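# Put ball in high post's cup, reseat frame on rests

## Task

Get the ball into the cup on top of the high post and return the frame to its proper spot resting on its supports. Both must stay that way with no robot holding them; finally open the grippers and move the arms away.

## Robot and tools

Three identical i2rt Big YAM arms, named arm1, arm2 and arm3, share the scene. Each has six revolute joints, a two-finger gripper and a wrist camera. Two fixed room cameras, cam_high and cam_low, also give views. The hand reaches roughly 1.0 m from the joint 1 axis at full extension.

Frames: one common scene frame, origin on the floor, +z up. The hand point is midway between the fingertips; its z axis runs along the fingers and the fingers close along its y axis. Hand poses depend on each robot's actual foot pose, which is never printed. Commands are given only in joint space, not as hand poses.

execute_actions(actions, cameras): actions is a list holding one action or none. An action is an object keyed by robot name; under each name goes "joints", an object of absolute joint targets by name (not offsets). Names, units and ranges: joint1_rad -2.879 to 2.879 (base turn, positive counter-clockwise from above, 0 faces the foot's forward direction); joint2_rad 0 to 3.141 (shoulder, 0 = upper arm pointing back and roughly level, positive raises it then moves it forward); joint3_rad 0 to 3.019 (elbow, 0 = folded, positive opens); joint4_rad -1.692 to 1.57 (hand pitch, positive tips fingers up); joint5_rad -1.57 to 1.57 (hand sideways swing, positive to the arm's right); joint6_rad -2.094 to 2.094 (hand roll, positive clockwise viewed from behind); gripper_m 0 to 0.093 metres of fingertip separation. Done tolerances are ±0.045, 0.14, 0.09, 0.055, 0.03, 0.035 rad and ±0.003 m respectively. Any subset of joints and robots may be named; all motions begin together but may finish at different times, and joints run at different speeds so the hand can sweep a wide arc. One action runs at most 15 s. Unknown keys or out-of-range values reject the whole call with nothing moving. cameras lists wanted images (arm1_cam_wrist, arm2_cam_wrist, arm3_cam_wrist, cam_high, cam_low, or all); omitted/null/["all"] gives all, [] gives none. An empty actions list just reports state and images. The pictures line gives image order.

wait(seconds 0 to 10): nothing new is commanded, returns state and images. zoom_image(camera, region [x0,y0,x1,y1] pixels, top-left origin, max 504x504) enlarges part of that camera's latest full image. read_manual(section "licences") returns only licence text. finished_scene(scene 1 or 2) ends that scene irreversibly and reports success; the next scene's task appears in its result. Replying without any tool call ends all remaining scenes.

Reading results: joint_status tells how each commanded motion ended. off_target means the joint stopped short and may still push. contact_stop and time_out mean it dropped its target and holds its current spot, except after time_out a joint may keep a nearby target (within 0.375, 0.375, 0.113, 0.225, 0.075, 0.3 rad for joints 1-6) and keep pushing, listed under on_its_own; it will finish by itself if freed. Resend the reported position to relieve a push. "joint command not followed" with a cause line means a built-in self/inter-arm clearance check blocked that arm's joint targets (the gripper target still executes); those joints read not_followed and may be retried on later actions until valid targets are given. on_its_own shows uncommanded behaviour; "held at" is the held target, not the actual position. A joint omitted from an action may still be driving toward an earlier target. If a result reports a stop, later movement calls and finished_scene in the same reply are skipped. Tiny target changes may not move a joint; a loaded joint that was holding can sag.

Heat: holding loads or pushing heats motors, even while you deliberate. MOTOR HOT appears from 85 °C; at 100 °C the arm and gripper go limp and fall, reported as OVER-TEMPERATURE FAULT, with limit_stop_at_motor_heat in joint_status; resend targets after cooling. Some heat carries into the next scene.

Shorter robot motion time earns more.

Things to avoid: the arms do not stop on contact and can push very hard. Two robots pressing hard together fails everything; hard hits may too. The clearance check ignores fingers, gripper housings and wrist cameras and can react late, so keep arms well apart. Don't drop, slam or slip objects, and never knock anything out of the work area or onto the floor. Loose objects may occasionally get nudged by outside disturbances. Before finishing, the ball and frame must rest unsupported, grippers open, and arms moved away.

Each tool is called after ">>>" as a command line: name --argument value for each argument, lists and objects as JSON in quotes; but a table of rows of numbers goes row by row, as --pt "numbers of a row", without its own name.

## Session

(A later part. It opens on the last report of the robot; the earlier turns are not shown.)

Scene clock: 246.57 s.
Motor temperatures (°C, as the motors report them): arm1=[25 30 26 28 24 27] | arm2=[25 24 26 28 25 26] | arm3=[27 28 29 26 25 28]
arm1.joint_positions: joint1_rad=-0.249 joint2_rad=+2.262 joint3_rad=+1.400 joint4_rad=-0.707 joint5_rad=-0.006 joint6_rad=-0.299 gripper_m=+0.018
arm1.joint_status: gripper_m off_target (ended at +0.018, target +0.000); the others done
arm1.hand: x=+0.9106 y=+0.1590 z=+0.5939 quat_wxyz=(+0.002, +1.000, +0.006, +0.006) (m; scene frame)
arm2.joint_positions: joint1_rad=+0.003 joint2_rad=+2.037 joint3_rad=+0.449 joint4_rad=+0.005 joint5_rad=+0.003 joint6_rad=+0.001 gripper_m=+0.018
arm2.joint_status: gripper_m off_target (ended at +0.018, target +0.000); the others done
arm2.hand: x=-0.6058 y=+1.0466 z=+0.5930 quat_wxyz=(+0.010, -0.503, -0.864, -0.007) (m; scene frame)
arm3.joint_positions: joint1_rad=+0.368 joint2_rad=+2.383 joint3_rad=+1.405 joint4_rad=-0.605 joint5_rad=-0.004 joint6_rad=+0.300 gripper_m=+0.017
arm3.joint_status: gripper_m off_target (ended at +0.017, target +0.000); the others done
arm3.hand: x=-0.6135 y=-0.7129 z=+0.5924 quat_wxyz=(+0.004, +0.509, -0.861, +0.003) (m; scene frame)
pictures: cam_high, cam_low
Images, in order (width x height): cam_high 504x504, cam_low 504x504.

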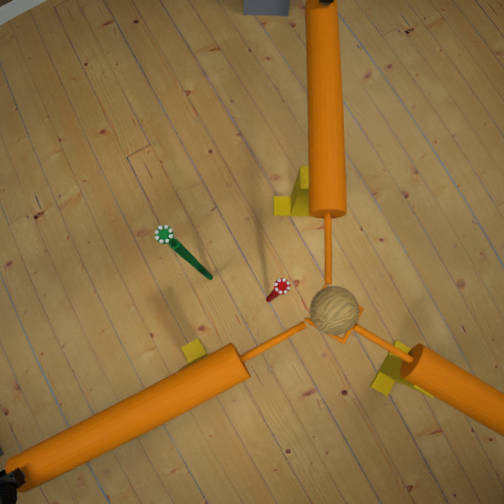

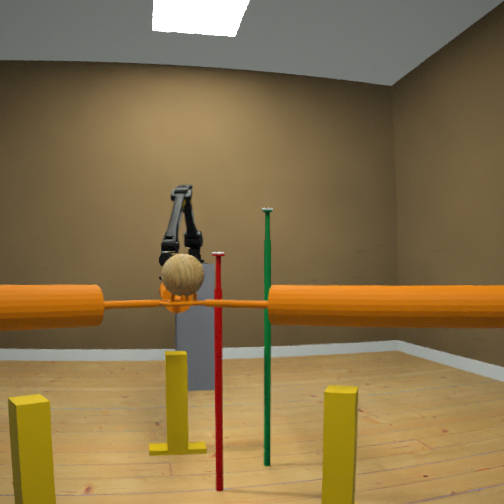

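Lifting works. Continue up.

>>> execute_actions --actions '[{"arm1": {"joints": {"joint1_rad": -0.248, "joint2_rad": 1.937, "joint3_rad": 1.487, "joint4_rad": -1.121, "joint5_rad": 0, "joint6_rad": -0.283, "gripper_m": 0.0}}, "arm2": {"joints": {"joint1_rad": 0.003, "joint2_rad": 1.211, "joint3_rad": 0.514, "joint4_rad": -0.874, "joint5_rad": 0, "joint6_rad": 0, "gripper_m": 0.0}}, "arm3": {"joints": {"joint1_rad": 0.359, "joint2_rad": 2.0, "joint3_rad": 1.406, "joint4_rad": -0.977, "joint5_rad": 0, "joint6_rad": 0.298, "gripper_m": 0.0}}}]' --cameras '["cam_low"]'

>>> execute_actions --actions '[{"arm1": {"joints": {"joint1_rad": -0.248, "joint2_rad": 1.826, "joint3_rad": 1.862, "joint4_rad": -1.607, "joint5_rad": 0, "joint6_rad": -0.283, "gripper_m": 0.0}}, "arm2": {"joints": {"joint1_rad": 0.003, "joint2_rad": 0.968, "joint3_rad": 0.923, "joint4_rad": -1.525, "joint5_rad": 0, "joint6_rad": 0, "gripper_m": 0.0}}, "arm3": {"joints": {"joint1_rad": 0.359, "joint2_rad": 1.814, "joint3_rad": 1.685, "joint4_rad": -1.442, "joint5_rad": 0, "joint6_rad": 0.298, "gripper_m": 0.0}}}]' --cameras '["cam_high", "cam_low"]'

Scene clock: 258.13 s.
Motor temperatures (°C, as the motors report them): arm1=[25 30 26 28 24 27] | arm2=[25 24 26 28 25 26] | arm3=[27 28 29 26 25 28]
arm1.joint_positions: joint1_rad=-0.249 joint2_rad=+1.929 joint3_rad=+1.449 joint4_rad=-1.090 joint5_rad=+0.000 joint6_rad=-0.298 gripper_m=+0.018
arm1.joint_status: gripper_m off_target (ended at +0.018, target +0.000); the others done
arm1.hand: x=+0.9150 y=+0.1578 z=+0.7900 quat_wxyz=(+0.000, +1.000, +0.006, +0.007) (m; scene frame)
arm2.joint_positions: joint1_rad=+0.001 joint2_rad=+1.233 joint3_rad=+0.496 joint4_rad=-0.827 joint5_rad=+0.004 joint6_rad=-0.001 gripper_m=+0.018
arm2.joint_status: gripper_m off_target (ended at +0.018, target +0.000); the others done
arm2.hand: x=-0.6052 y=+1.0423 z=+0.7899 quat_wxyz=(+0.002, -0.503, -0.864, -0.003) (m; scene frame)
arm3.joint_positions: joint1_rad=+0.363 joint2_rad=+2.017 joint3_rad=+1.383 joint4_rad=-0.961 joint5_rad=-0.006 joint6_rad=+0.293 gripper_m=+0.017
arm3.joint_status: gripper_m off_target (ended at +0.017, target +0.000); the others done
arm3.hand: x=-0.6124 y=-0.7192 z=+0.7840 quat_wxyz=(+0.009, +0.510, -0.860, +0.006) (m; scene frame)
pictures: cam_low
Images, in order (width x height): cam_low 504x504.

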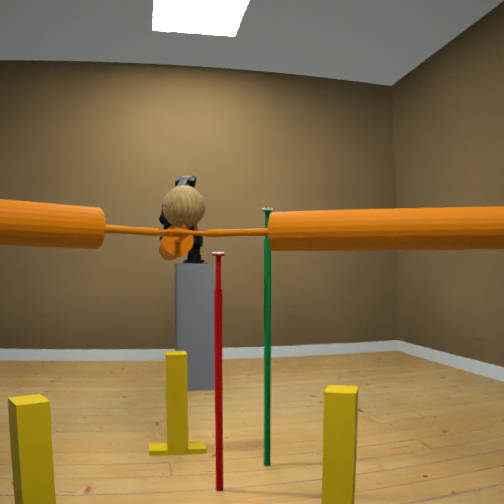

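Scene clock: 259.40 s.
Motor temperatures (°C, as the motors report them): arm1=[25 30 27 28 24 27] | arm2=[25 24 26 28 25 26] | arm3=[27 28 30 26 25 28]
arm1.joint_positions: joint1_rad=-0.252 joint2_rad=+1.805 joint3_rad=+1.804 joint4_rad=-1.579 joint5_rad=-0.004 joint6_rad=-0.302 gripper_m=+0.018
arm1.joint_status: gripper_m off_target (ended at +0.018, target +0.000); the others done
arm1.hand: x=+0.9142 y=+0.1582 z=+0.9878 quat_wxyz=(+0.003, +1.000, +0.006, +0.011) (m; scene frame)
arm2.joint_positions: joint1_rad=+0.001 joint2_rad=+0.973 joint3_rad=+0.854 joint4_rad=-1.476 joint5_rad=+0.006 joint6_rad=-0.001 gripper_m=+0.018
arm2.joint_status: gripper_m off_target (ended at +0.018, target +0.000); the others done
arm2.hand: x=-0.6086 y=+1.0451 z=+0.9733 quat_wxyz=(+0.016, -0.503, -0.864, -0.009) (m; scene frame)
arm3.joint_positions: joint1_rad=+0.374 joint2_rad=+1.825 joint3_rad=+1.629 joint4_rad=-1.417 joint5_rad=-0.004 joint6_rad=+0.307 gripper_m=+0.017
arm3.joint_status: gripper_m off_target (ended at +0.017, target +0.000); the others done
arm3.hand: x=-0.6188 y=-0.7195 z=+0.9735 quat_wxyz=(+0.014, +0.509, -0.861, +0.013) (m; scene frame)
pictures: cam_high, cam_low
Images, in order (width x height): cam_high 504x504, cam_low 504x504.

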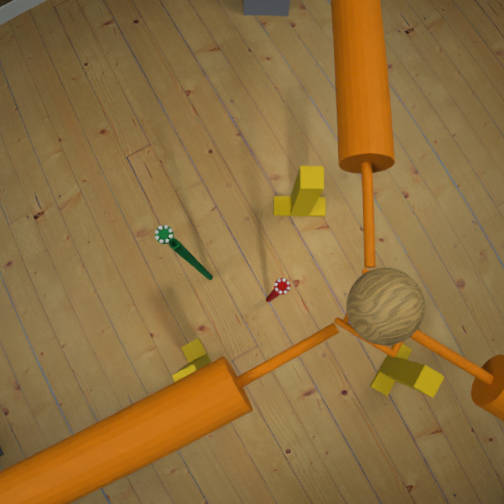

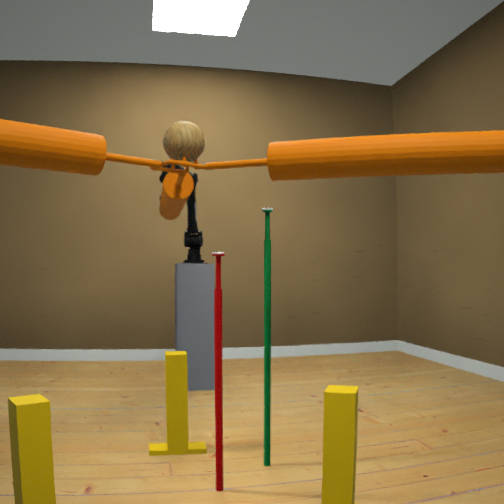

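>>> execute_actions --actions '[{"arm1": {"joints": {"joint1_rad": 0.064, "joint2_rad": 1.382, "joint3_rad": 1.345, "joint4_rad": -1.53, "joint5_rad": 0, "joint6_rad": 0.02, "gripper_m": 0.0}}, "arm2": {"joints": {"joint1_rad": 0.084, "joint2_rad": 1.55, "joint3_rad": 1.46, "joint4_rad": -1.48, "joint5_rad": 0, "joint6_rad": 0.084, "gripper_m": 0.0}}, "arm3": {"joints": {"joint1_rad": -0.032, "joint2_rad": 1.547, "joint3_rad": 1.37, "joint4_rad": -1.39, "joint5_rad": 0, "joint6_rad": -0.092, "gripper_m": 0.0}}}]' --cameras '["cam_high", "cam_low"]'

Scene clock: 264.00 s.
Motor temperatures (°C, as the motors report them): arm1=[25 30 28 28 24 27] | arm2=[25 24 28 28 25 26] | arm3=[27 28 31 26 25 28]
arm1.joint_positions: joint1_rad=+0.048 joint2_rad=+1.373 joint3_rad=+1.328 joint4_rad=-1.540 joint5_rad=+0.002 joint6_rad=-0.005 gripper_m=+0.018
arm1.joint_status: gripper_m off_target (ended at +0.018, target +0.000); the others done
arm1.hand: x=+1.0545 y=-0.0034 z=+1.0050 quat_wxyz=(-0.001, +1.000, +0.008, +0.014) (m; scene frame)
arm2.joint_positions: joint1_rad=+0.068 joint2_rad=+1.581 joint3_rad=+1.394 joint4_rad=-1.450 joint5_rad=+0.004 joint6_rad=+0.066 gripper_m=+0.018
arm2.joint_status: gripper_m off_target (ended at +0.018, target +0.000); the others done
arm2.hand: x=-0.4765 y=+0.8746 z=+0.9721 quat_wxyz=(+0.035, -0.502, -0.864, -0.018) (m; scene frame)
arm3.joint_positions: joint1_rad=-0.019 joint2_rad=+1.555 joint3_rad=+1.342 joint4_rad=-1.404 joint5_rad=-0.008 joint6_rad=-0.089 gripper_m=+0.017
arm3.joint_status: gripper_m off_target (ended at +0.017, target +0.000); the others done
arm3.hand: x=-0.4782 y=-0.8852 z=+0.9971 quat_wxyz=(+0.021, +0.510, -0.860, +0.005) (m; scene frame)
pictures: cam_high, cam_low
Images, in order (width x height): cam_high 504x504, cam_low 504x504.

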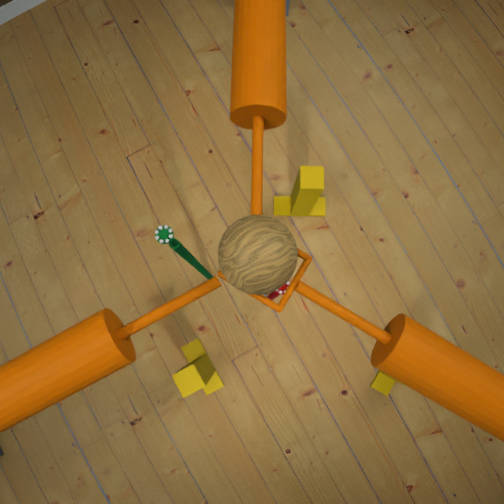

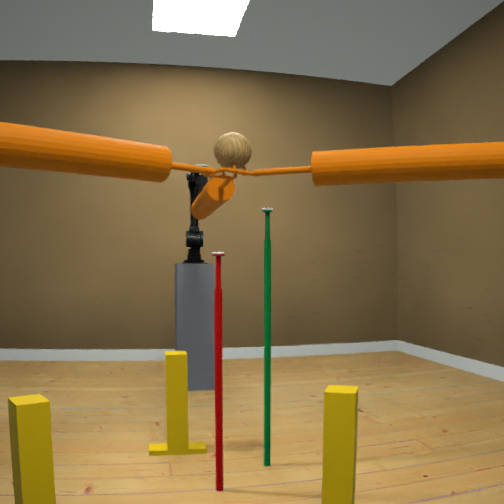

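>>> execute_actions --actions '[{"arm1": {"joints": {"joint1_rad": 0.64, "joint2_rad": 1.175, "joint3_rad": 1.16, "joint4_rad": -1.555, "joint5_rad": 0, "joint6_rad": 0.59, "gripper_m": 0.0}}, "arm2": {"joints": {"joint1_rad": 0.106, "joint2_rad": 2.2, "joint3_rad": 2.44, "joint4_rad": -1.69, "joint5_rad": 0, "joint6_rad": 0.106, "gripper_m": 0.0}}, "arm3": {"joints": {"joint1_rad": -0.525, "joint2_rad": 1.51, "joint3_rad": 1.33, "joint4_rad": -1.39, "joint5_rad": 0, "joint6_rad": -0.586, "gripper_m": 0.0}}}]' --cameras '["cam_high", "cam_low"]'

Scene clock: 276.97 s.
Motor temperatures (°C, as the motors report them): arm1=[25 30 29 28 24 27] | arm2=[25 25 31 28 25 26] | arm3=[27 27 32 26 25 28]
arm1.joint_positions: joint1_rad=+0.667 joint2_rad=+1.167 joint3_rad=+1.129 joint4_rad=-1.570 joint5_rad=-0.018 joint6_rad=+0.605 gripper_m=+0.018
arm1.joint_status: gripper_m off_target (ended at +0.018, target +0.000); the others done
arm1.hand: x=+1.1991 y=-0.1836 z=+1.0000 quat_wxyz=(-0.003, +1.000, +0.012, +0.028) (m; scene frame)
arm2.joint_positions: joint1_rad=+0.093 joint2_rad=+2.240 joint3_rad=+2.315 joint4_rad=-1.682 joint5_rad=+0.010 joint6_rad=+0.094 gripper_m=+0.018
arm2.joint_status: joint3_rad time_out (moved +0.921 of +1.046); gripper_m off_target (ended at +0.018, target +0.000); the others done
joint sent to its limit — the command would take arm2.joint4_rad past its lower limit, so that joint was sent only as far as its limit.
arm2.on_its_own: joint3_rad reads +2.315 and still pushes toward +2.427 since a time_out
arm2.hand: x=-0.3371 y=+0.6925 z=+0.9454 quat_wxyz=(+0.023, -0.504, -0.863, -0.009) (m; scene frame)
arm3.joint_positions: joint1_rad=-0.528 joint2_rad=+1.531 joint3_rad=+1.298 joint4_rad=-1.394 joint5_rad=+0.001 joint6_rad=-0.594 gripper_m=+0.017
arm3.joint_status: gripper_m off_target (ended at +0.017, target +0.000); the others done
arm3.hand: x=-0.3399 y=-1.0602 z=+0.9908 quat_wxyz=(+0.027, +0.508, -0.861, -0.002) (m; scene frame)
pictures: cam_high, cam_low
Images, in order (width x height): cam_high 504x504, cam_low 504x504.

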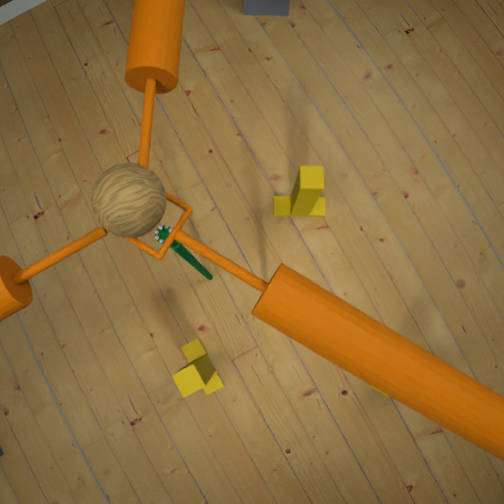

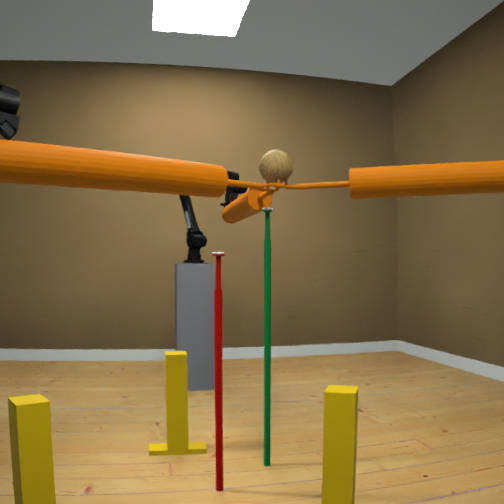

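>>> execute_actions --actions '[{"arm1": {"joints": {"joint1_rad": 0.6, "joint2_rad": 1.206, "joint3_rad": 1.0, "joint4_rad": -1.36, "joint5_rad": 0, "joint6_rad": 0.55, "gripper_m": 0.0}}, "arm2": {"joints": {"joint1_rad": 0.103, "joint2_rad": 2.13, "joint3_rad": 2.15, "joint4_rad": -1.56, "joint5_rad": 0, "joint6_rad": 0.103, "gripper_m": 0.0}}, "arm3": {"joints": {"joint1_rad": -0.498, "joint2_rad": 1.55, "joint3_rad": 1.19, "joint4_rad": -1.2, "joint5_rad": 0, "joint6_rad": -0.56, "gripper_m": 0.0}}}]' --cameras '["cam_high", "cam_low"]'

Scene clock: 290.27 s.
Motor temperatures (°C, as the motors report them): arm1=[25 29 29 28 25 27] | arm2=[25 26 34 28 25 26] | arm3=[27 27 32 26 25 28]
arm1.joint_positions: joint1_rad=+0.615 joint2_rad=+1.205 joint3_rad=+0.975 joint4_rad=-1.372 joint5_rad=-0.003 joint6_rad=+0.565 gripper_m=+0.018
arm1.joint_status: gripper_m off_target (ended at +0.018, target +0.000); the others done
arm1.hand: x=+1.1845 y=-0.1716 z=+0.9303 quat_wxyz=(-0.007, +1.000, +0.006, +0.021) (m; scene frame)
arm2.joint_positions: joint1_rad=+0.087 joint2_rad=+2.198 joint3_rad=+2.135 joint4_rad=-1.574 joint5_rad=+0.011 joint6_rad=+0.088 gripper_m=+0.018
arm2.joint_status: gripper_m off_target (ended at +0.018, target +0.000); the others done
arm2.hand: x=-0.3510 y=+0.7054 z=+0.9052 quat_wxyz=(+0.036, -0.503, -0.863, -0.015) (m; scene frame)
arm3.joint_positions: joint1_rad=-0.496 joint2_rad=+1.574 joint3_rad=+1.163 joint4_rad=-1.211 joint5_rad=-0.010 joint6_rad=-0.570 gripper_m=+0.017
arm3.joint_status: gripper_m off_target (ended at +0.017, target +0.000); the others done
arm3.hand: x=-0.3506 y=-1.0481 z=+0.9238 quat_wxyz=(+0.024, +0.511, -0.859, -0.007) (m; scene frame)
pictures: cam_high, cam_low
Images, in order (width x height): cam_high 504x504, cam_low 504x504.

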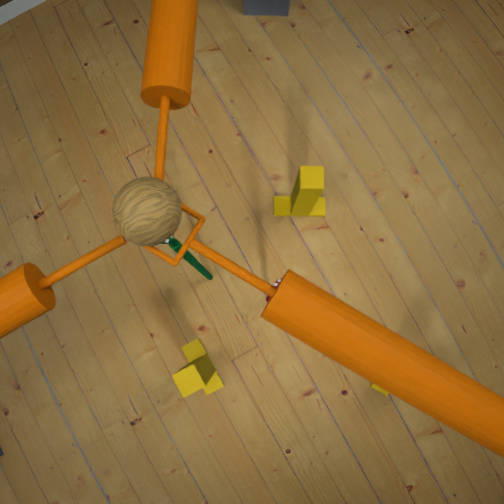

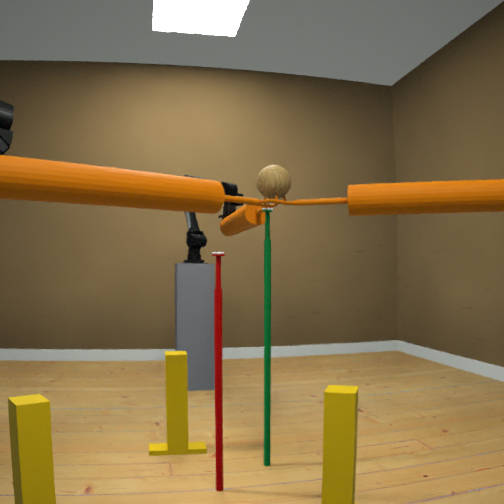

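>>> zoom_image --camera "cam_low" --region '[210, 140, 340, 250]'

>>> zoom_image --camera "cam_high" --region '[80, 150, 240, 290]'

Region (210, 140, 340, 250) of cam_low's 504x504 image, scaled by 3.877, with more detail than that image has; it fills the top 426 rows of this view, and the rest is white.

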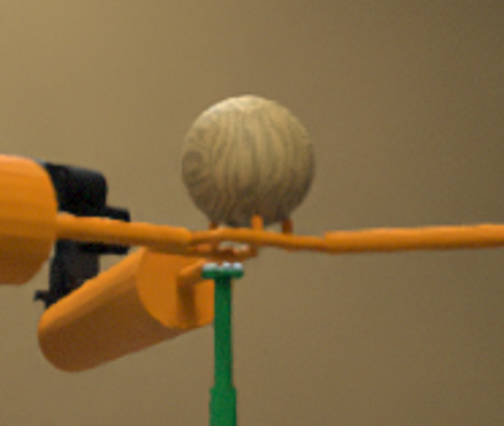

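Region (80, 150, 240, 290) of cam_high's 504x504 image, scaled by 3.150, with more detail than that image has; it fills the top 441 rows of this view, and the rest is white.

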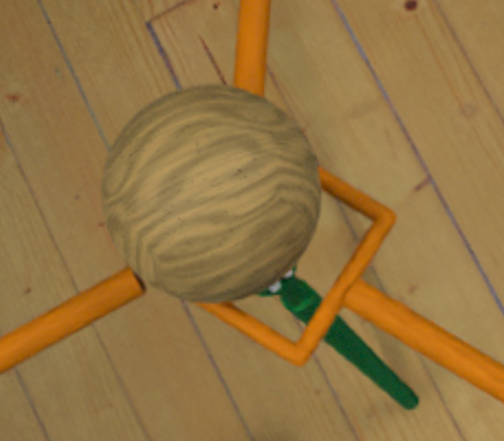

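>>> execute_actions --actions '[{"arm1": {"joints": {"joint1_rad": 0.55, "joint2_rad": 1.157, "joint3_rad": 0.965, "joint4_rad": -1.37, "joint5_rad": 0, "joint6_rad": 0.5, "gripper_m": 0.0}}, "arm2": {"joints": {"joint1_rad": 0.14, "joint2_rad": 2.04, "joint3_rad": 2.05, "joint4_rad": -1.52, "joint5_rad": 0, "joint6_rad": 0.135, "gripper_m": 0.0}}, "arm3": {"joints": {"joint1_rad": -0.463, "joint2_rad": 1.58, "joint3_rad": 1.24, "joint4_rad": -1.2, "joint5_rad": 0, "joint6_rad": -0.53, "gripper_m": 0.0}}}]' --cameras '["cam_high", "cam_low"]'

>>> zoom_image --camera "cam_low" --region '[210, 140, 340, 250]'

Scene clock: 310.37 s.
Motor temperatures (°C, as the motors report them): arm1=[25 29 29 28 25 27] | arm2=[25 27 31 28 25 26] | arm3=[27 27 32 26 25 28]
arm1.joint_positions: joint1_rad=+0.562 joint2_rad=+1.177 joint3_rad=+0.949 joint4_rad=-1.368 joint5_rad=+0.000 joint6_rad=+0.509 gripper_m=+0.018
arm1.joint_status: gripper_m off_target (ended at +0.018, target +0.000); the others done
arm1.hand: x=+1.1831 y=-0.1524 z=+0.9290 quat_wxyz=(-0.006, +1.000, +0.008, +0.018) (m; scene frame)
arm2.joint_positions: joint1_rad=+0.107 joint2_rad=+2.117 joint3_rad=+2.036 joint4_rad=-1.535 joint5_rad=+0.011 joint6_rad=+0.109 gripper_m=+0.018
arm2.joint_status: gripper_m off_target (ended at +0.018, target +0.000); the others done
arm2.hand: x=-0.3501 y=+0.7274 z=+0.9203 quat_wxyz=(+0.027, -0.504, -0.863, -0.010) (m; scene frame)
arm3.joint_positions: joint1_rad=-0.453 joint2_rad=+1.597 joint3_rad=+1.175 joint4_rad=-1.196 joint5_rad=-0.016 joint6_rad=-0.524 gripper_m=+0.017
arm3.joint_status: gripper_m off_target (ended at +0.017, target +0.000); the others done
arm3.hand: x=-0.3535 y=-1.0269 z=+0.9183 quat_wxyz=(+0.022, +0.510, -0.860, -0.008) (m; scene frame)
pictures: cam_high, cam_low
Images, in order (width x height): cam_high 504x504, cam_low 504x504.

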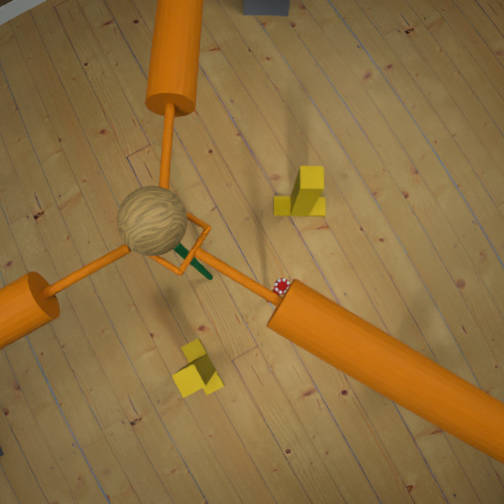

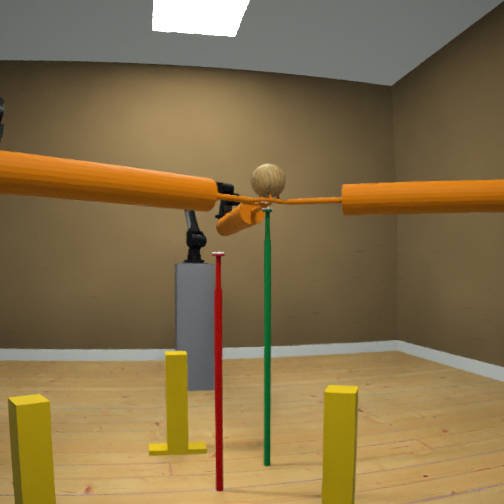

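Region (210, 140, 340, 250) of cam_low's 504x504 image, scaled by 3.877, with more detail than that image has; it fills the top 426 rows of this view, and the rest is white.

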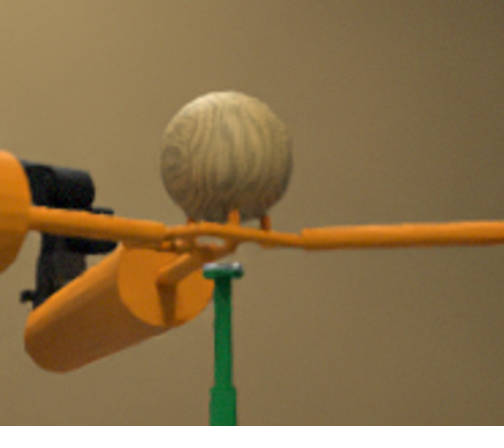

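>>> execute_actions --actions '[{"arm1": {"joints": {"joint1_rad": 0.55, "joint2_rad": 1.281, "joint3_rad": 0.778, "joint4_rad": -1.06, "joint5_rad": 0, "joint6_rad": 0.5, "gripper_m": 0.0}}, "arm2": {"joints": {"joint1_rad": 0.13, "joint2_rad": 2.107, "joint3_rad": 1.892, "joint4_rad": -1.297, "joint5_rad": 0, "joint6_rad": 0.125, "gripper_m": 0.0}}, "arm3": {"joints": {"joint1_rad": -0.463, "joint2_rad": 1.722, "joint3_rad": 1.124, "joint4_rad": -0.94, "joint5_rad": 0, "joint6_rad": -0.53, "gripper_m": 0.0}}}]' --cameras '["cam_high", "cam_low"]'

>>> zoom_image --camera "cam_low" --region '[210, 140, 340, 270]'

Scene clock: 327.13 s.
Motor temperatures (°C, as the motors report them): arm1=[25 29 29 28 24 27] | arm2=[25 27 30 28 25 26] | arm3=[27 27 34 26 25 28]
arm1.joint_positions: joint1_rad=+0.553 joint2_rad=+1.274 joint3_rad=+0.754 joint4_rad=-1.080 joint5_rad=+0.010 joint6_rad=+0.504 gripper_m=+0.018
arm1.joint_status: gripper_m off_target (ended at +0.018, target +0.000); the others done
arm1.hand: x=+1.1868 y=-0.1461 z=+0.8315 quat_wxyz=(-0.012, +1.000, +0.006, +0.018) (m; scene frame)
arm2.joint_positions: joint1_rad=+0.113 joint2_rad=+2.171 joint3_rad=+1.876 joint4_rad=-1.315 joint5_rad=+0.004 joint6_rad=+0.110 gripper_m=+0.018
arm2.joint_status: gripper_m off_target (ended at +0.018, target +0.000); the others done
arm2.hand: x=-0.3457 y=+0.7305 z=+0.8254 quat_wxyz=(+0.023, -0.502, -0.864, -0.012) (m; scene frame)
arm3.joint_positions: joint1_rad=-0.453 joint2_rad=+1.750 joint3_rad=+1.094 joint4_rad=-0.962 joint5_rad=-0.015 joint6_rad=-0.527 gripper_m=+0.017
arm3.joint_status: gripper_m off_target (ended at +0.017, target +0.000); the others done
arm3.hand: x=-0.3442 y=-1.0211 z=+0.8254 quat_wxyz=(+0.022, +0.511, -0.859, -0.008) (m; scene frame)
pictures: cam_high, cam_low
Images, in order (width x height): cam_high 504x504, cam_low 504x504.

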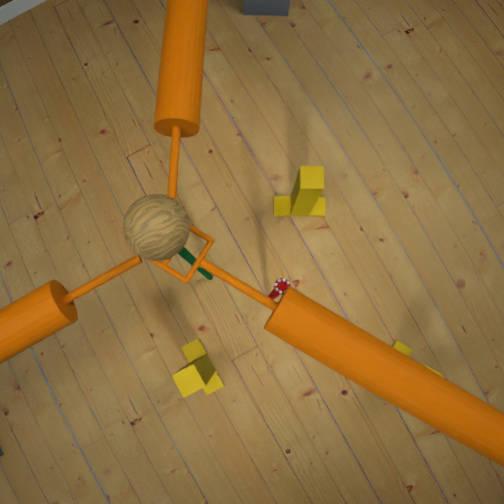

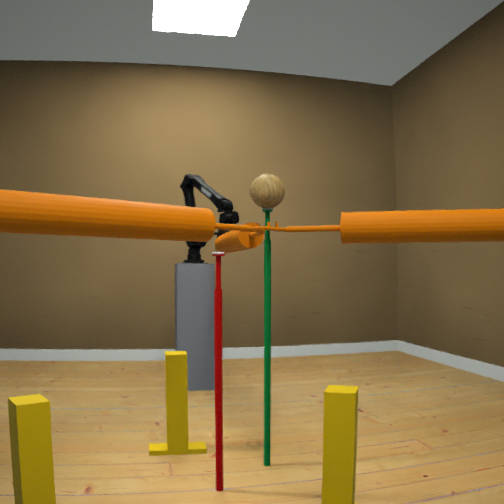

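Region (210, 140, 340, 270) of cam_low's 504x504 image, scaled by 3.877, with more detail than that image has.

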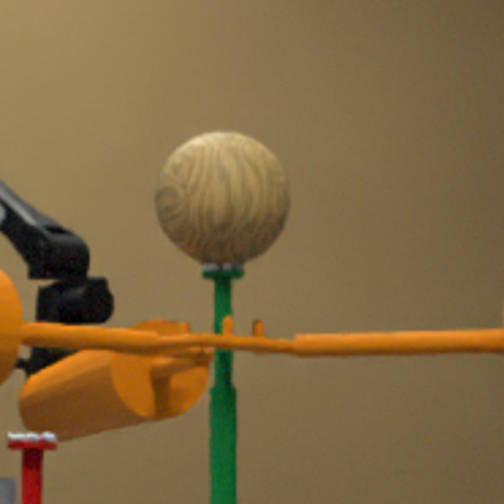

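>>> execute_actions --actions '[{"arm1": {"joints": {"joint1_rad": 0.095, "joint2_rad": 1.359, "joint3_rad": 0.855, "joint4_rad": -1.06, "joint5_rad": 0, "joint6_rad": 0.045, "gripper_m": 0.0}}, "arm2": {"joints": {"joint1_rad": 0.17, "joint2_rad": 1.76, "joint3_rad": 1.3, "joint4_rad": -1.07, "joint5_rad": 0, "joint6_rad": 0.165, "gripper_m": 0.0}}, "arm3": {"joints": {"joint1_rad": -0.148, "joint2_rad": 1.775, "joint3_rad": 1.2, "joint4_rad": -0.965, "joint5_rad": 0, "joint6_rad": -0.21, "gripper_m": 0.0}}}]' --cameras '["cam_high", "cam_low"]'

Scene clock: 339.17 s.
Motor temperatures (°C, as the motors report them): arm1=[25 29 29 28 24 27] | arm2=[25 27 30 28 25 26] | arm3=[27 27 33 26 26 28]
arm1.joint_positions: joint1_rad=+0.100 joint2_rad=+1.351 joint3_rad=+0.817 joint4_rad=-1.044 joint5_rad=+0.008 joint6_rad=+0.051 gripper_m=+0.018
arm1.joint_status: gripper_m off_target (ended at +0.018, target +0.000); the others done
arm1.hand: x=+1.1168 y=-0.0192 z=+0.8286 quat_wxyz=(-0.004, +1.000, +0.006, +0.010) (m; scene frame)
arm2.joint_positions: joint1_rad=+0.162 joint2_rad=+1.794 joint3_rad=+1.299 joint4_rad=-1.085 joint5_rad=+0.004 joint6_rad=+0.161 gripper_m=+0.018
arm2.joint_status: gripper_m off_target (ended at +0.018, target +0.000); the others done
arm2.hand: x=-0.4089 y=+0.8601 z=+0.8370 quat_wxyz=(+0.009, -0.503, -0.864, -0.006) (m; scene frame)
arm3.joint_positions: joint1_rad=-0.143 joint2_rad=+1.787 joint3_rad=+1.165 joint4_rad=-0.963 joint5_rad=-0.011 joint6_rad=-0.213 gripper_m=+0.017
arm3.joint_status: gripper_m off_target (ended at +0.017, target +0.000); the others done
arm3.hand: x=-0.4144 y=-0.8950 z=+0.8305 quat_wxyz=(+0.007, +0.510, -0.860, -0.004) (m; scene frame)
pictures: cam_high, cam_low
Images, in order (width x height): cam_high 504x504, cam_low 504x504.

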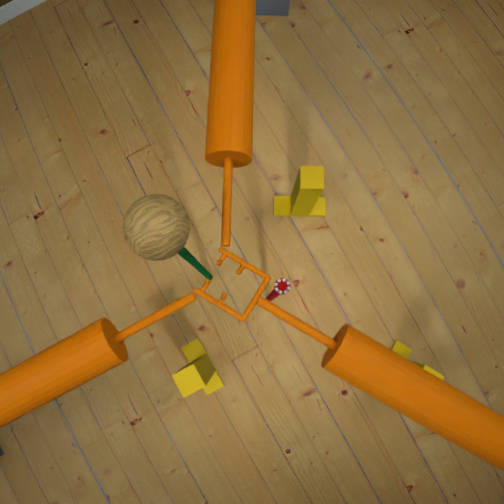

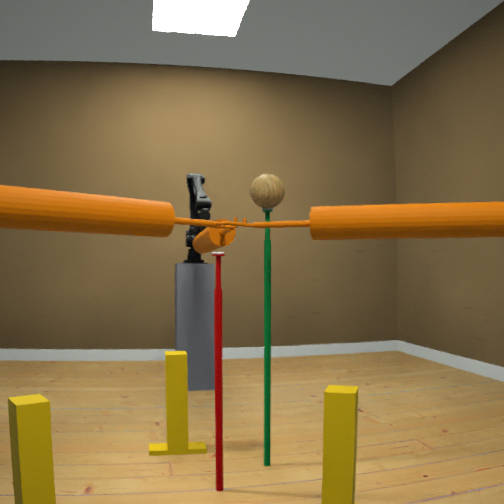

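The frame cleared the post. Now back over home at z≈0.8.

>>> execute_actions --actions '[{"arm1": {"joints": {"joint1_rad": -0.248, "joint2_rad": 1.937, "joint3_rad": 1.51, "joint4_rad": -1.13, "joint5_rad": 0, "joint6_rad": -0.295, "gripper_m": 0.0}}, "arm2": {"joints": {"joint1_rad": 0.003, "joint2_rad": 1.2, "joint3_rad": 0.53, "joint4_rad": -0.88, "joint5_rad": 0, "joint6_rad": 0, "gripper_m": 0.0}}, "arm3": {"joints": {"joint1_rad": 0.359, "joint2_rad": 1.99, "joint3_rad": 1.43, "joint4_rad": -0.99, "joint5_rad": 0, "joint6_rad": 0.298, "gripper_m": 0.0}}}]' --cameras '["cam_high"]'

>>> execute_actions --actions '[{"arm1": {"joints": {"joint1_rad": -0.248, "joint2_rad": 2.253, "joint3_rad": 1.401, "joint4_rad": -0.718, "joint5_rad": 0, "joint6_rad": -0.295, "gripper_m": 0.0}}, "arm2": {"joints": {"joint1_rad": 0.003, "joint2_rad": 2.004, "joint3_rad": 0.438, "joint4_rad": -0.006, "joint5_rad": 0, "joint6_rad": 0, "gripper_m": 0.0}}, "arm3": {"joints": {"joint1_rad": 0.359, "joint2_rad": 2.367, "joint3_rad": 1.403, "joint4_rad": -0.606, "joint5_rad": 0, "joint6_rad": 0.298, "gripper_m": 0.0}}}]' --cameras '["cam_high", "cam_low"]'

Scene clock: 346.40 s.
Motor temperatures (°C, as the motors report them): arm1=[25 29 30 28 25 27] | arm2=[25 27 29 28 25 26] | arm3=[27 27 33 26 25 28]
arm1.joint_positions: joint1_rad=-0.241 joint2_rad=+1.935 joint3_rad=+1.459 joint4_rad=-1.093 joint5_rad=-0.002 joint6_rad=-0.290 gripper_m=+0.018
arm1.joint_status: gripper_m off_target (ended at +0.018, target +0.000); the others done
arm1.hand: x=+0.9111 y=+0.1541 z=+0.7898 quat_wxyz=(+0.000, +1.000, +0.006, +0.006) (m; scene frame)
arm2.joint_positions: joint1_rad=+0.004 joint2_rad=+1.231 joint3_rad=+0.529 joint4_rad=-0.898 joint5_rad=+0.007 joint6_rad=+0.005 gripper_m=+0.018
arm2.joint_status: gripper_m off_target (ended at +0.018, target +0.000); the others done
arm2.hand: x=-0.6054 y=+1.0427 z=+0.8001 quat_wxyz=(+0.018, -0.504, -0.863, -0.010) (m; scene frame)
arm3.joint_positions: joint1_rad=+0.373 joint2_rad=+2.009 joint3_rad=+1.388 joint4_rad=-0.976 joint5_rad=-0.016 joint6_rad=+0.305 gripper_m=+0.017
arm3.joint_status: gripper_m off_target (ended at +0.017, target +0.000); the others done
arm3.hand: x=-0.6195 y=-0.7178 z=+0.7901 quat_wxyz=(+0.013, +0.509, -0.861, +0.003) (m; scene frame)
pictures: cam_high
Images, in order (width x height): cam_high 504x504.

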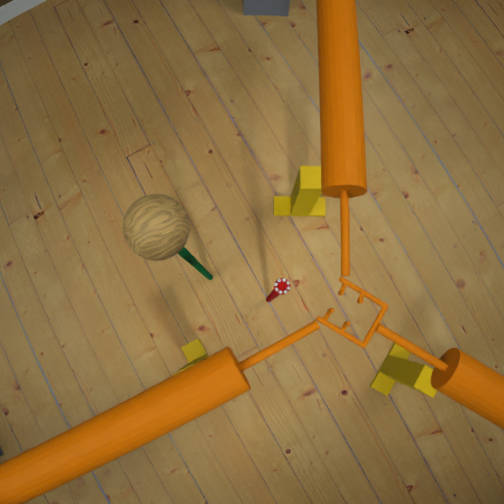

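Scene clock: 347.80 s.
Motor temperatures (°C, as the motors report them): arm1=[25 29 30 28 24 27] | arm2=[25 27 29 28 25 26] | arm3=[27 28 33 26 26 28]
arm1.joint_positions: joint1_rad=-0.243 joint2_rad=+2.271 joint3_rad=+1.405 joint4_rad=-0.703 joint5_rad=-0.005 joint6_rad=-0.294 gripper_m=+0.018
arm1.joint_status: gripper_m off_target (ended at +0.018, target +0.000); the others done
arm1.hand: x=+0.9092 y=+0.1561 z=+0.5898 quat_wxyz=(+0.002, +1.000, +0.007, +0.006) (m; scene frame)
arm2.joint_positions: joint1_rad=+0.000 joint2_rad=+2.011 joint3_rad=+0.451 joint4_rad=-0.029 joint5_rad=+0.008 joint6_rad=+0.000 gripper_m=+0.018
arm2.joint_status: gripper_m off_target (ended at +0.018, target +0.000); the others done
arm2.hand: x=-0.6066 y=+1.0450 z=+0.5987 quat_wxyz=(+0.014, -0.504, -0.864, -0.007) (m; scene frame)
arm3.joint_positions: joint1_rad=+0.370 joint2_rad=+2.397 joint3_rad=+1.404 joint4_rad=-0.594 joint5_rad=-0.011 joint6_rad=+0.302 gripper_m=+0.017
arm3.joint_status: gripper_m off_target (ended at +0.017, target +0.000); the others done
arm3.hand: x=-0.6162 y=-0.7148 z=+0.5848 quat_wxyz=(+0.008, +0.509, -0.861, +0.001) (m; scene frame)
pictures: cam_high, cam_low
Images, in order (width x height): cam_high 504x504, cam_low 504x504.

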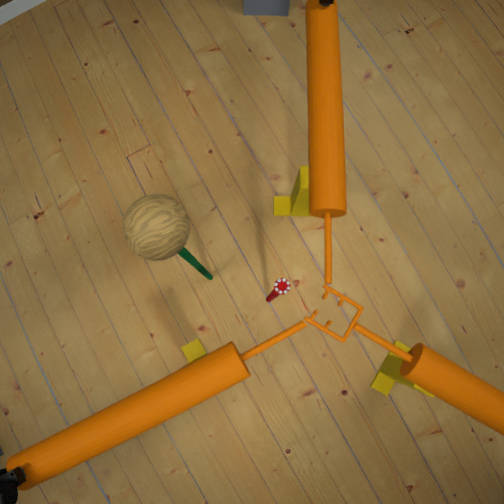

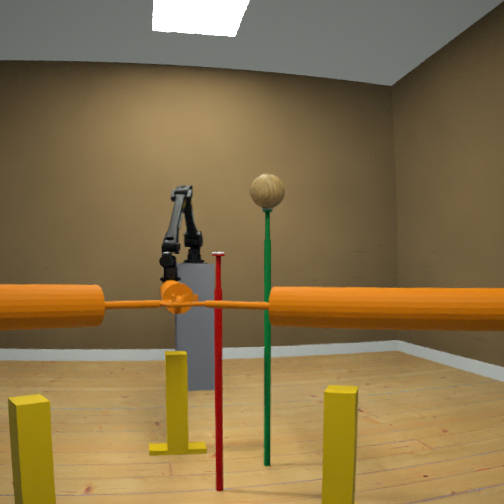

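>>> execute_actions --actions '[{"arm1": {"joints": {"joint1_rad": -0.248, "joint2_rad": 2.52, "joint3_rad": 1.502, "joint4_rad": -0.55, "joint5_rad": 0, "joint6_rad": -0.295, "gripper_m": 0.0}}, "arm2": {"joints": {"joint1_rad": 0.003, "joint2_rad": 2.52, "joint3_rad": 0.61, "joint4_rad": 0.34, "joint5_rad": 0, "joint6_rad": 0, "gripper_m": 0.0}}, "arm3": {"joints": {"joint1_rad": 0.359, "joint2_rad": 2.64, "joint3_rad": 1.567, "joint4_rad": -0.49, "joint5_rad": 0, "joint6_rad": 0.298, "gripper_m": 0.0}}}]' --cameras '["cam_low"]'

>>> execute_actions --actions '[{"arm1": {"joints": {"joint1_rad": -0.248, "joint2_rad": 2.62, "joint3_rad": 1.537, "joint4_rad": -0.475, "joint5_rad": 0, "joint6_rad": -0.29, "gripper_m": 0.0}}, "arm2": {"joints": {"joint1_rad": 0.003, "joint2_rad": 2.662, "joint3_rad": 0.713, "joint4_rad": 0.372, "joint5_rad": 0, "joint6_rad": 0, "gripper_m": 0.0}}, "arm3": {"joints": {"joint1_rad": 0.359, "joint2_rad": 2.755, "joint3_rad": 1.625, "joint4_rad": -0.44, "joint5_rad": 0, "joint6_rad": 0.298, "gripper_m": 0.0}}}]' --cameras '["cam_high", "cam_low"]'

Scene clock: 357.73 s.
Motor temperatures (°C, as the motors report them): arm1=[25 30 29 28 24 27] | arm2=[25 26 28 28 25 26] | arm3=[27 28 32 26 25 28]
arm1.joint_positions: joint1_rad=-0.243 joint2_rad=+2.535 joint3_rad=+1.487 joint4_rad=-0.524 joint5_rad=-0.006 joint6_rad=-0.293 gripper_m=+0.018
arm1.joint_status: gripper_m off_target (ended at +0.018, target +0.000); the others done
arm1.hand: x=+0.9140 y=+0.1547 z=+0.4642 quat_wxyz=(+0.003, +1.000, +0.007, +0.007) (m; scene frame)
arm2.joint_positions: joint1_rad=+0.000 joint2_rad=+2.513 joint3_rad=+0.622 joint4_rad=+0.329 joint5_rad=+0.004 joint6_rad=-0.001 gripper_m=+0.018
arm2.joint_status: gripper_m off_target (ended at +0.018, target +0.000); the others done
arm2.hand: x=-0.6034 y=+1.0420 z=+0.4721 quat_wxyz=(+0.001, -0.504, -0.864, -0.002) (m; scene frame)
arm3.joint_positions: joint1_rad=+0.357 joint2_rad=+2.671 joint3_rad=+1.551 joint4_rad=-0.478 joint5_rad=-0.007 joint6_rad=+0.289 gripper_m=+0.017
arm3.joint_status: gripper_m off_target (ended at +0.017, target +0.000); the others done
arm3.hand: x=-0.6083 y=-0.7171 z=+0.4657 quat_wxyz=(+0.010, +0.509, -0.861, +0.007) (m; scene frame)
pictures: cam_low
Images, in order (width x height): cam_low 504x504.

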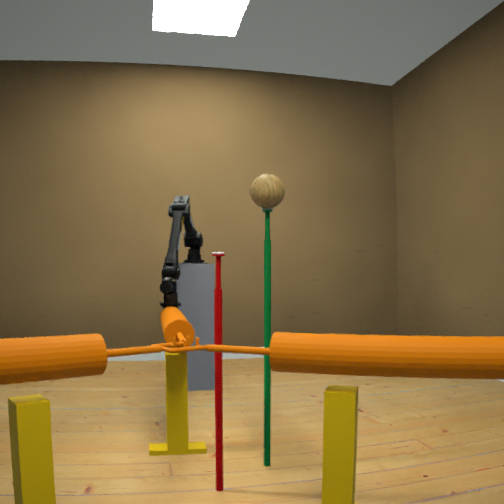

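Scene clock: 358.60 s.
Motor temperatures (°C, as the motors report them): arm1=[25 30 29 28 24 27] | arm2=[25 26 28 28 25 26] | arm3=[27 28 32 26 25 28]
arm1.joint_positions: joint1_rad=-0.239 joint2_rad=+2.622 joint3_rad=+1.527 joint4_rad=-0.470 joint5_rad=-0.008 joint6_rad=-0.291 gripper_m=+0.018
arm1.joint_status: gripper_m off_target (ended at +0.018, target +0.000); the others done
arm1.hand: x=+0.9151 y=+0.1522 z=+0.4251 quat_wxyz=(+0.003, +1.000, +0.007, +0.003) (m; scene frame)
arm2.joint_positions: joint1_rad=+0.000 joint2_rad=+2.659 joint3_rad=+0.724 joint4_rad=+0.365 joint5_rad=-0.001 joint6_rad=-0.001 gripper_m=+0.018
arm2.joint_status: gripper_m off_target (ended at +0.018, target +0.000); the others done
arm2.hand: x=-0.6009 y=+1.0405 z=+0.4255 quat_wxyz=(+0.003, -0.503, -0.864, -0.006) (m; scene frame)
arm3.joint_positions: joint1_rad=+0.355 joint2_rad=+2.760 joint3_rad=+1.612 joint4_rad=-0.446 joint5_rad=-0.001 joint6_rad=+0.288 gripper_m=+0.017
arm3.joint_status: gripper_m off_target (ended at +0.017, target +0.000); the others done
arm3.hand: x=-0.6066 y=-0.7176 z=+0.4280 quat_wxyz=(+0.007, +0.509, -0.861, +0.007) (m; scene frame)
pictures: cam_high, cam_low
Images, in order (width x height): cam_high 504x504, cam_low 504x504.

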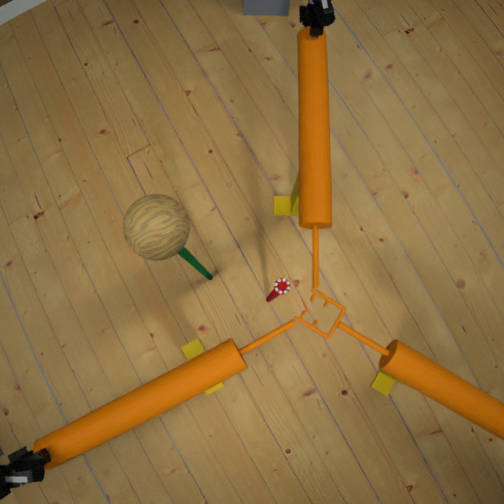

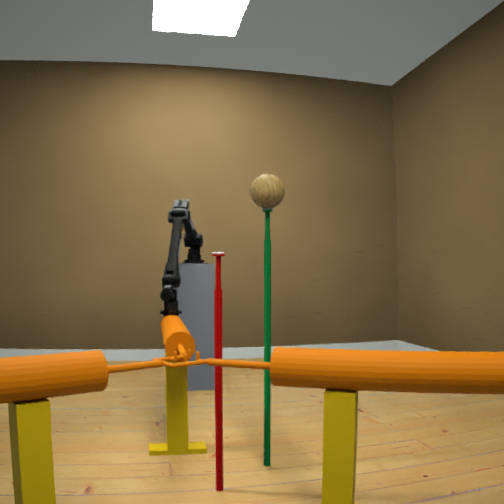

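Frame is back on its rests at the original position. Release and retreat.

>>> execute_actions --actions '[{"arm1": {"joints": {"gripper_m": 0.09}}, "arm2": {"joints": {"gripper_m": 0.09}}, "arm3": {"joints": {"gripper_m": 0.09}}}]' --cameras '[]'

>>> execute_actions --actions '[{"arm1": {"joints": {"joint1_rad": -0.248, "joint2_rad": 2.43, "joint3_rad": 1.435, "joint4_rad": -0.574, "joint5_rad": 0, "joint6_rad": -0.29}}, "arm2": {"joints": {"joint1_rad": 0.0, "joint2_rad": 2.365, "joint3_rad": 0.521, "joint4_rad": 0.263, "joint5_rad": 0, "joint6_rad": 0}}, "arm3": {"joints": {"joint1_rad": 0.358, "joint2_rad": 2.585, "joint3_rad": 1.506, "joint4_rad": -0.5, "joint5_rad": 0, "joint6_rad": 0.298}}}]' --cameras '[]'

>>> execute_actions --actions '[{"arm1": {"joints": {"joint1_rad": 0, "joint2_rad": 1.2, "joint3_rad": 0.7, "joint4_rad": -1.0, "joint5_rad": 0, "joint6_rad": 0}}, "arm2": {"joints": {"joint1_rad": 0, "joint2_rad": 1.2, "joint3_rad": 0.5, "joint4_rad": -0.9, "joint5_rad": 0, "joint6_rad": 0}}, "arm3": {"joints": {"joint1_rad": 0, "joint2_rad": 1.2, "joint3_rad": 0.7, "joint4_rad": -1.0, "joint5_rad": 0, "joint6_rad": 0}}}]' --cameras '["cam_high", "cam_low"]'

Scene clock: 366.40 s.
Motor temperatures (°C, as the motors report them): arm1=[25 30 28 28 24 27] | arm2=[25 26 28 28 25 26] | arm3=[27 28 31 26 25 28]
arm1.joint_positions: joint1_rad=-0.241 joint2_rad=+2.622 joint3_rad=+1.527 joint4_rad=-0.470 joint5_rad=-0.003 joint6_rad=-0.291 gripper_m=+0.090
arm1.joint_status: all done
arm1.hand: x=+0.9156 y=+0.1539 z=+0.4251 quat_wxyz=(+0.000, +1.000, +0.007, +0.004) (m; scene frame)
arm2.joint_positions: joint1_rad=+0.000 joint2_rad=+2.659 joint3_rad=+0.724 joint4_rad=+0.365 joint5_rad=-0.001 joint6_rad=-0.001 gripper_m=+0.090
arm2.joint_status: all done
arm2.hand: x=-0.6009 y=+1.0405 z=+0.4255 quat_wxyz=(+0.003, -0.503, -0.864, -0.006) (m; scene frame)
arm3.joint_positions: joint1_rad=+0.355 joint2_rad=+2.759 joint3_rad=+1.612 joint4_rad=-0.446 joint5_rad=-0.001 joint6_rad=+0.288 gripper_m=+0.090
arm3.joint_status: all done
arm3.hand: x=-0.6066 y=-0.7174 z=+0.4282 quat_wxyz=(+0.007, +0.509, -0.861, +0.007) (m; scene frame)
pictures: none
No camera images: the call's "cameras" was empty. Leave "cameras" out to get every camera's image.

Scene clock: 367.67 s.
Motor temperatures (°C, as the motors report them): arm1=[25 30 28 28 24 27] | arm2=[25 26 28 28 25 26] | arm3=[27 28 31 26 25 28]
arm1.joint_positions: joint1_rad=-0.241 joint2_rad=+2.411 joint3_rad=+1.427 joint4_rad=-0.570 joint5_rad=-0.003 joint6_rad=-0.291 gripper_m=+0.090
arm1.joint_status: all done
arm1.hand: x=+0.9103 y=+0.1550 z=+0.5193 quat_wxyz=(-0.001, +1.000, +0.007, -0.001) (m; scene frame)
arm2.joint_positions: joint1_rad=+0.000 joint2_rad=+2.361 joint3_rad=+0.525 joint4_rad=+0.273 joint5_rad=-0.001 joint6_rad=-0.001 gripper_m=+0.090
arm2.joint_status: all done
arm2.hand: x=-0.6068 y=+1.0497 z=+0.5166 quat_wxyz=(+0.000, -0.503, -0.864, -0.004) (m; scene frame)
arm3.joint_positions: joint1_rad=+0.355 joint2_rad=+2.567 joint3_rad=+1.501 joint4_rad=-0.496 joint5_rad=-0.001 joint6_rad=+0.288 gripper_m=+0.090
arm3.joint_status: all done
arm3.hand: x=-0.6037 y=-0.7040 z=+0.5129 quat_wxyz=(-0.004, +0.509, -0.861, -0.005) (m; scene frame)
pictures: none
No camera images: the call's "cameras" was empty. Leave "cameras" out to get every camera's image.

Scene clock: 369.40 s.
Motor temperatures (°C, as the motors report them): arm1=[25 30 28 28 24 27] | arm2=[25 26 28 28 25 26] | arm3=[27 28 31 26 25 28]
arm1.joint_positions: joint1_rad=-0.001 joint2_rad=+1.198 joint3_rad=+0.708 joint4_rad=-0.994 joint5_rad=-0.002 joint6_rad=-0.013 gripper_m=+0.090
arm1.joint_status: all done
arm1.hand: x=+1.1438 y=+0.0118 z=+0.8373 quat_wxyz=(-0.001, +0.999, -0.013, -0.036) (m; scene frame)
arm2.joint_positions: joint1_rad=+0.000 joint2_rad=+1.202 joint3_rad=+0.507 joint4_rad=-0.886 joint5_rad=-0.001 joint6_rad=-0.001 gripper_m=+0.090
arm2.joint_status: all done
arm2.hand: x=-0.6071 y=+1.0468 z=+0.8003 quat_wxyz=(+0.008, -0.503, -0.864, -0.009) (m; scene frame)
arm3.joint_positions: joint1_rad=-0.005 joint2_rad=+1.194 joint3_rad=+0.705 joint4_rad=-0.993 joint5_rad=+0.001 joint6_rad=+0.010 gripper_m=+0.090
arm3.joint_status: all done
arm3.hand: x=-0.5586 y=-1.0007 z=+0.8963 quat_wxyz=(-0.041, +0.472, -0.880, -0.022) (m; scene frame)
pictures: cam_high, cam_low
Images, in order (width x height): cam_high 504x504, cam_low 504x504.

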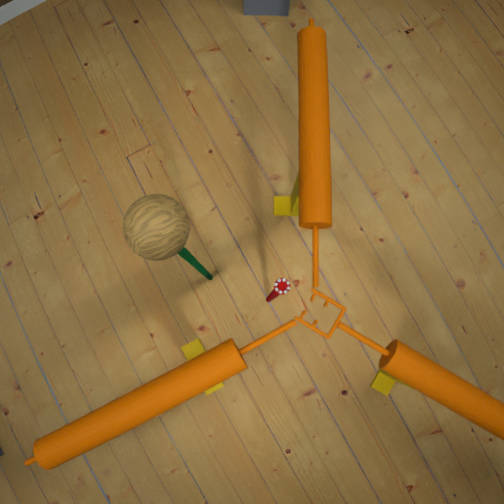

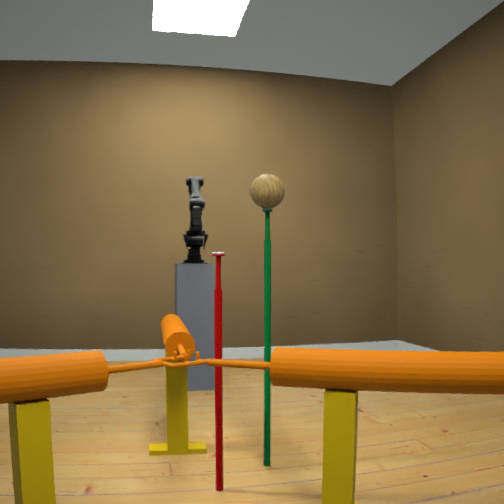

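>>> finished_scene --scene 1

The scene is finished: the task was done.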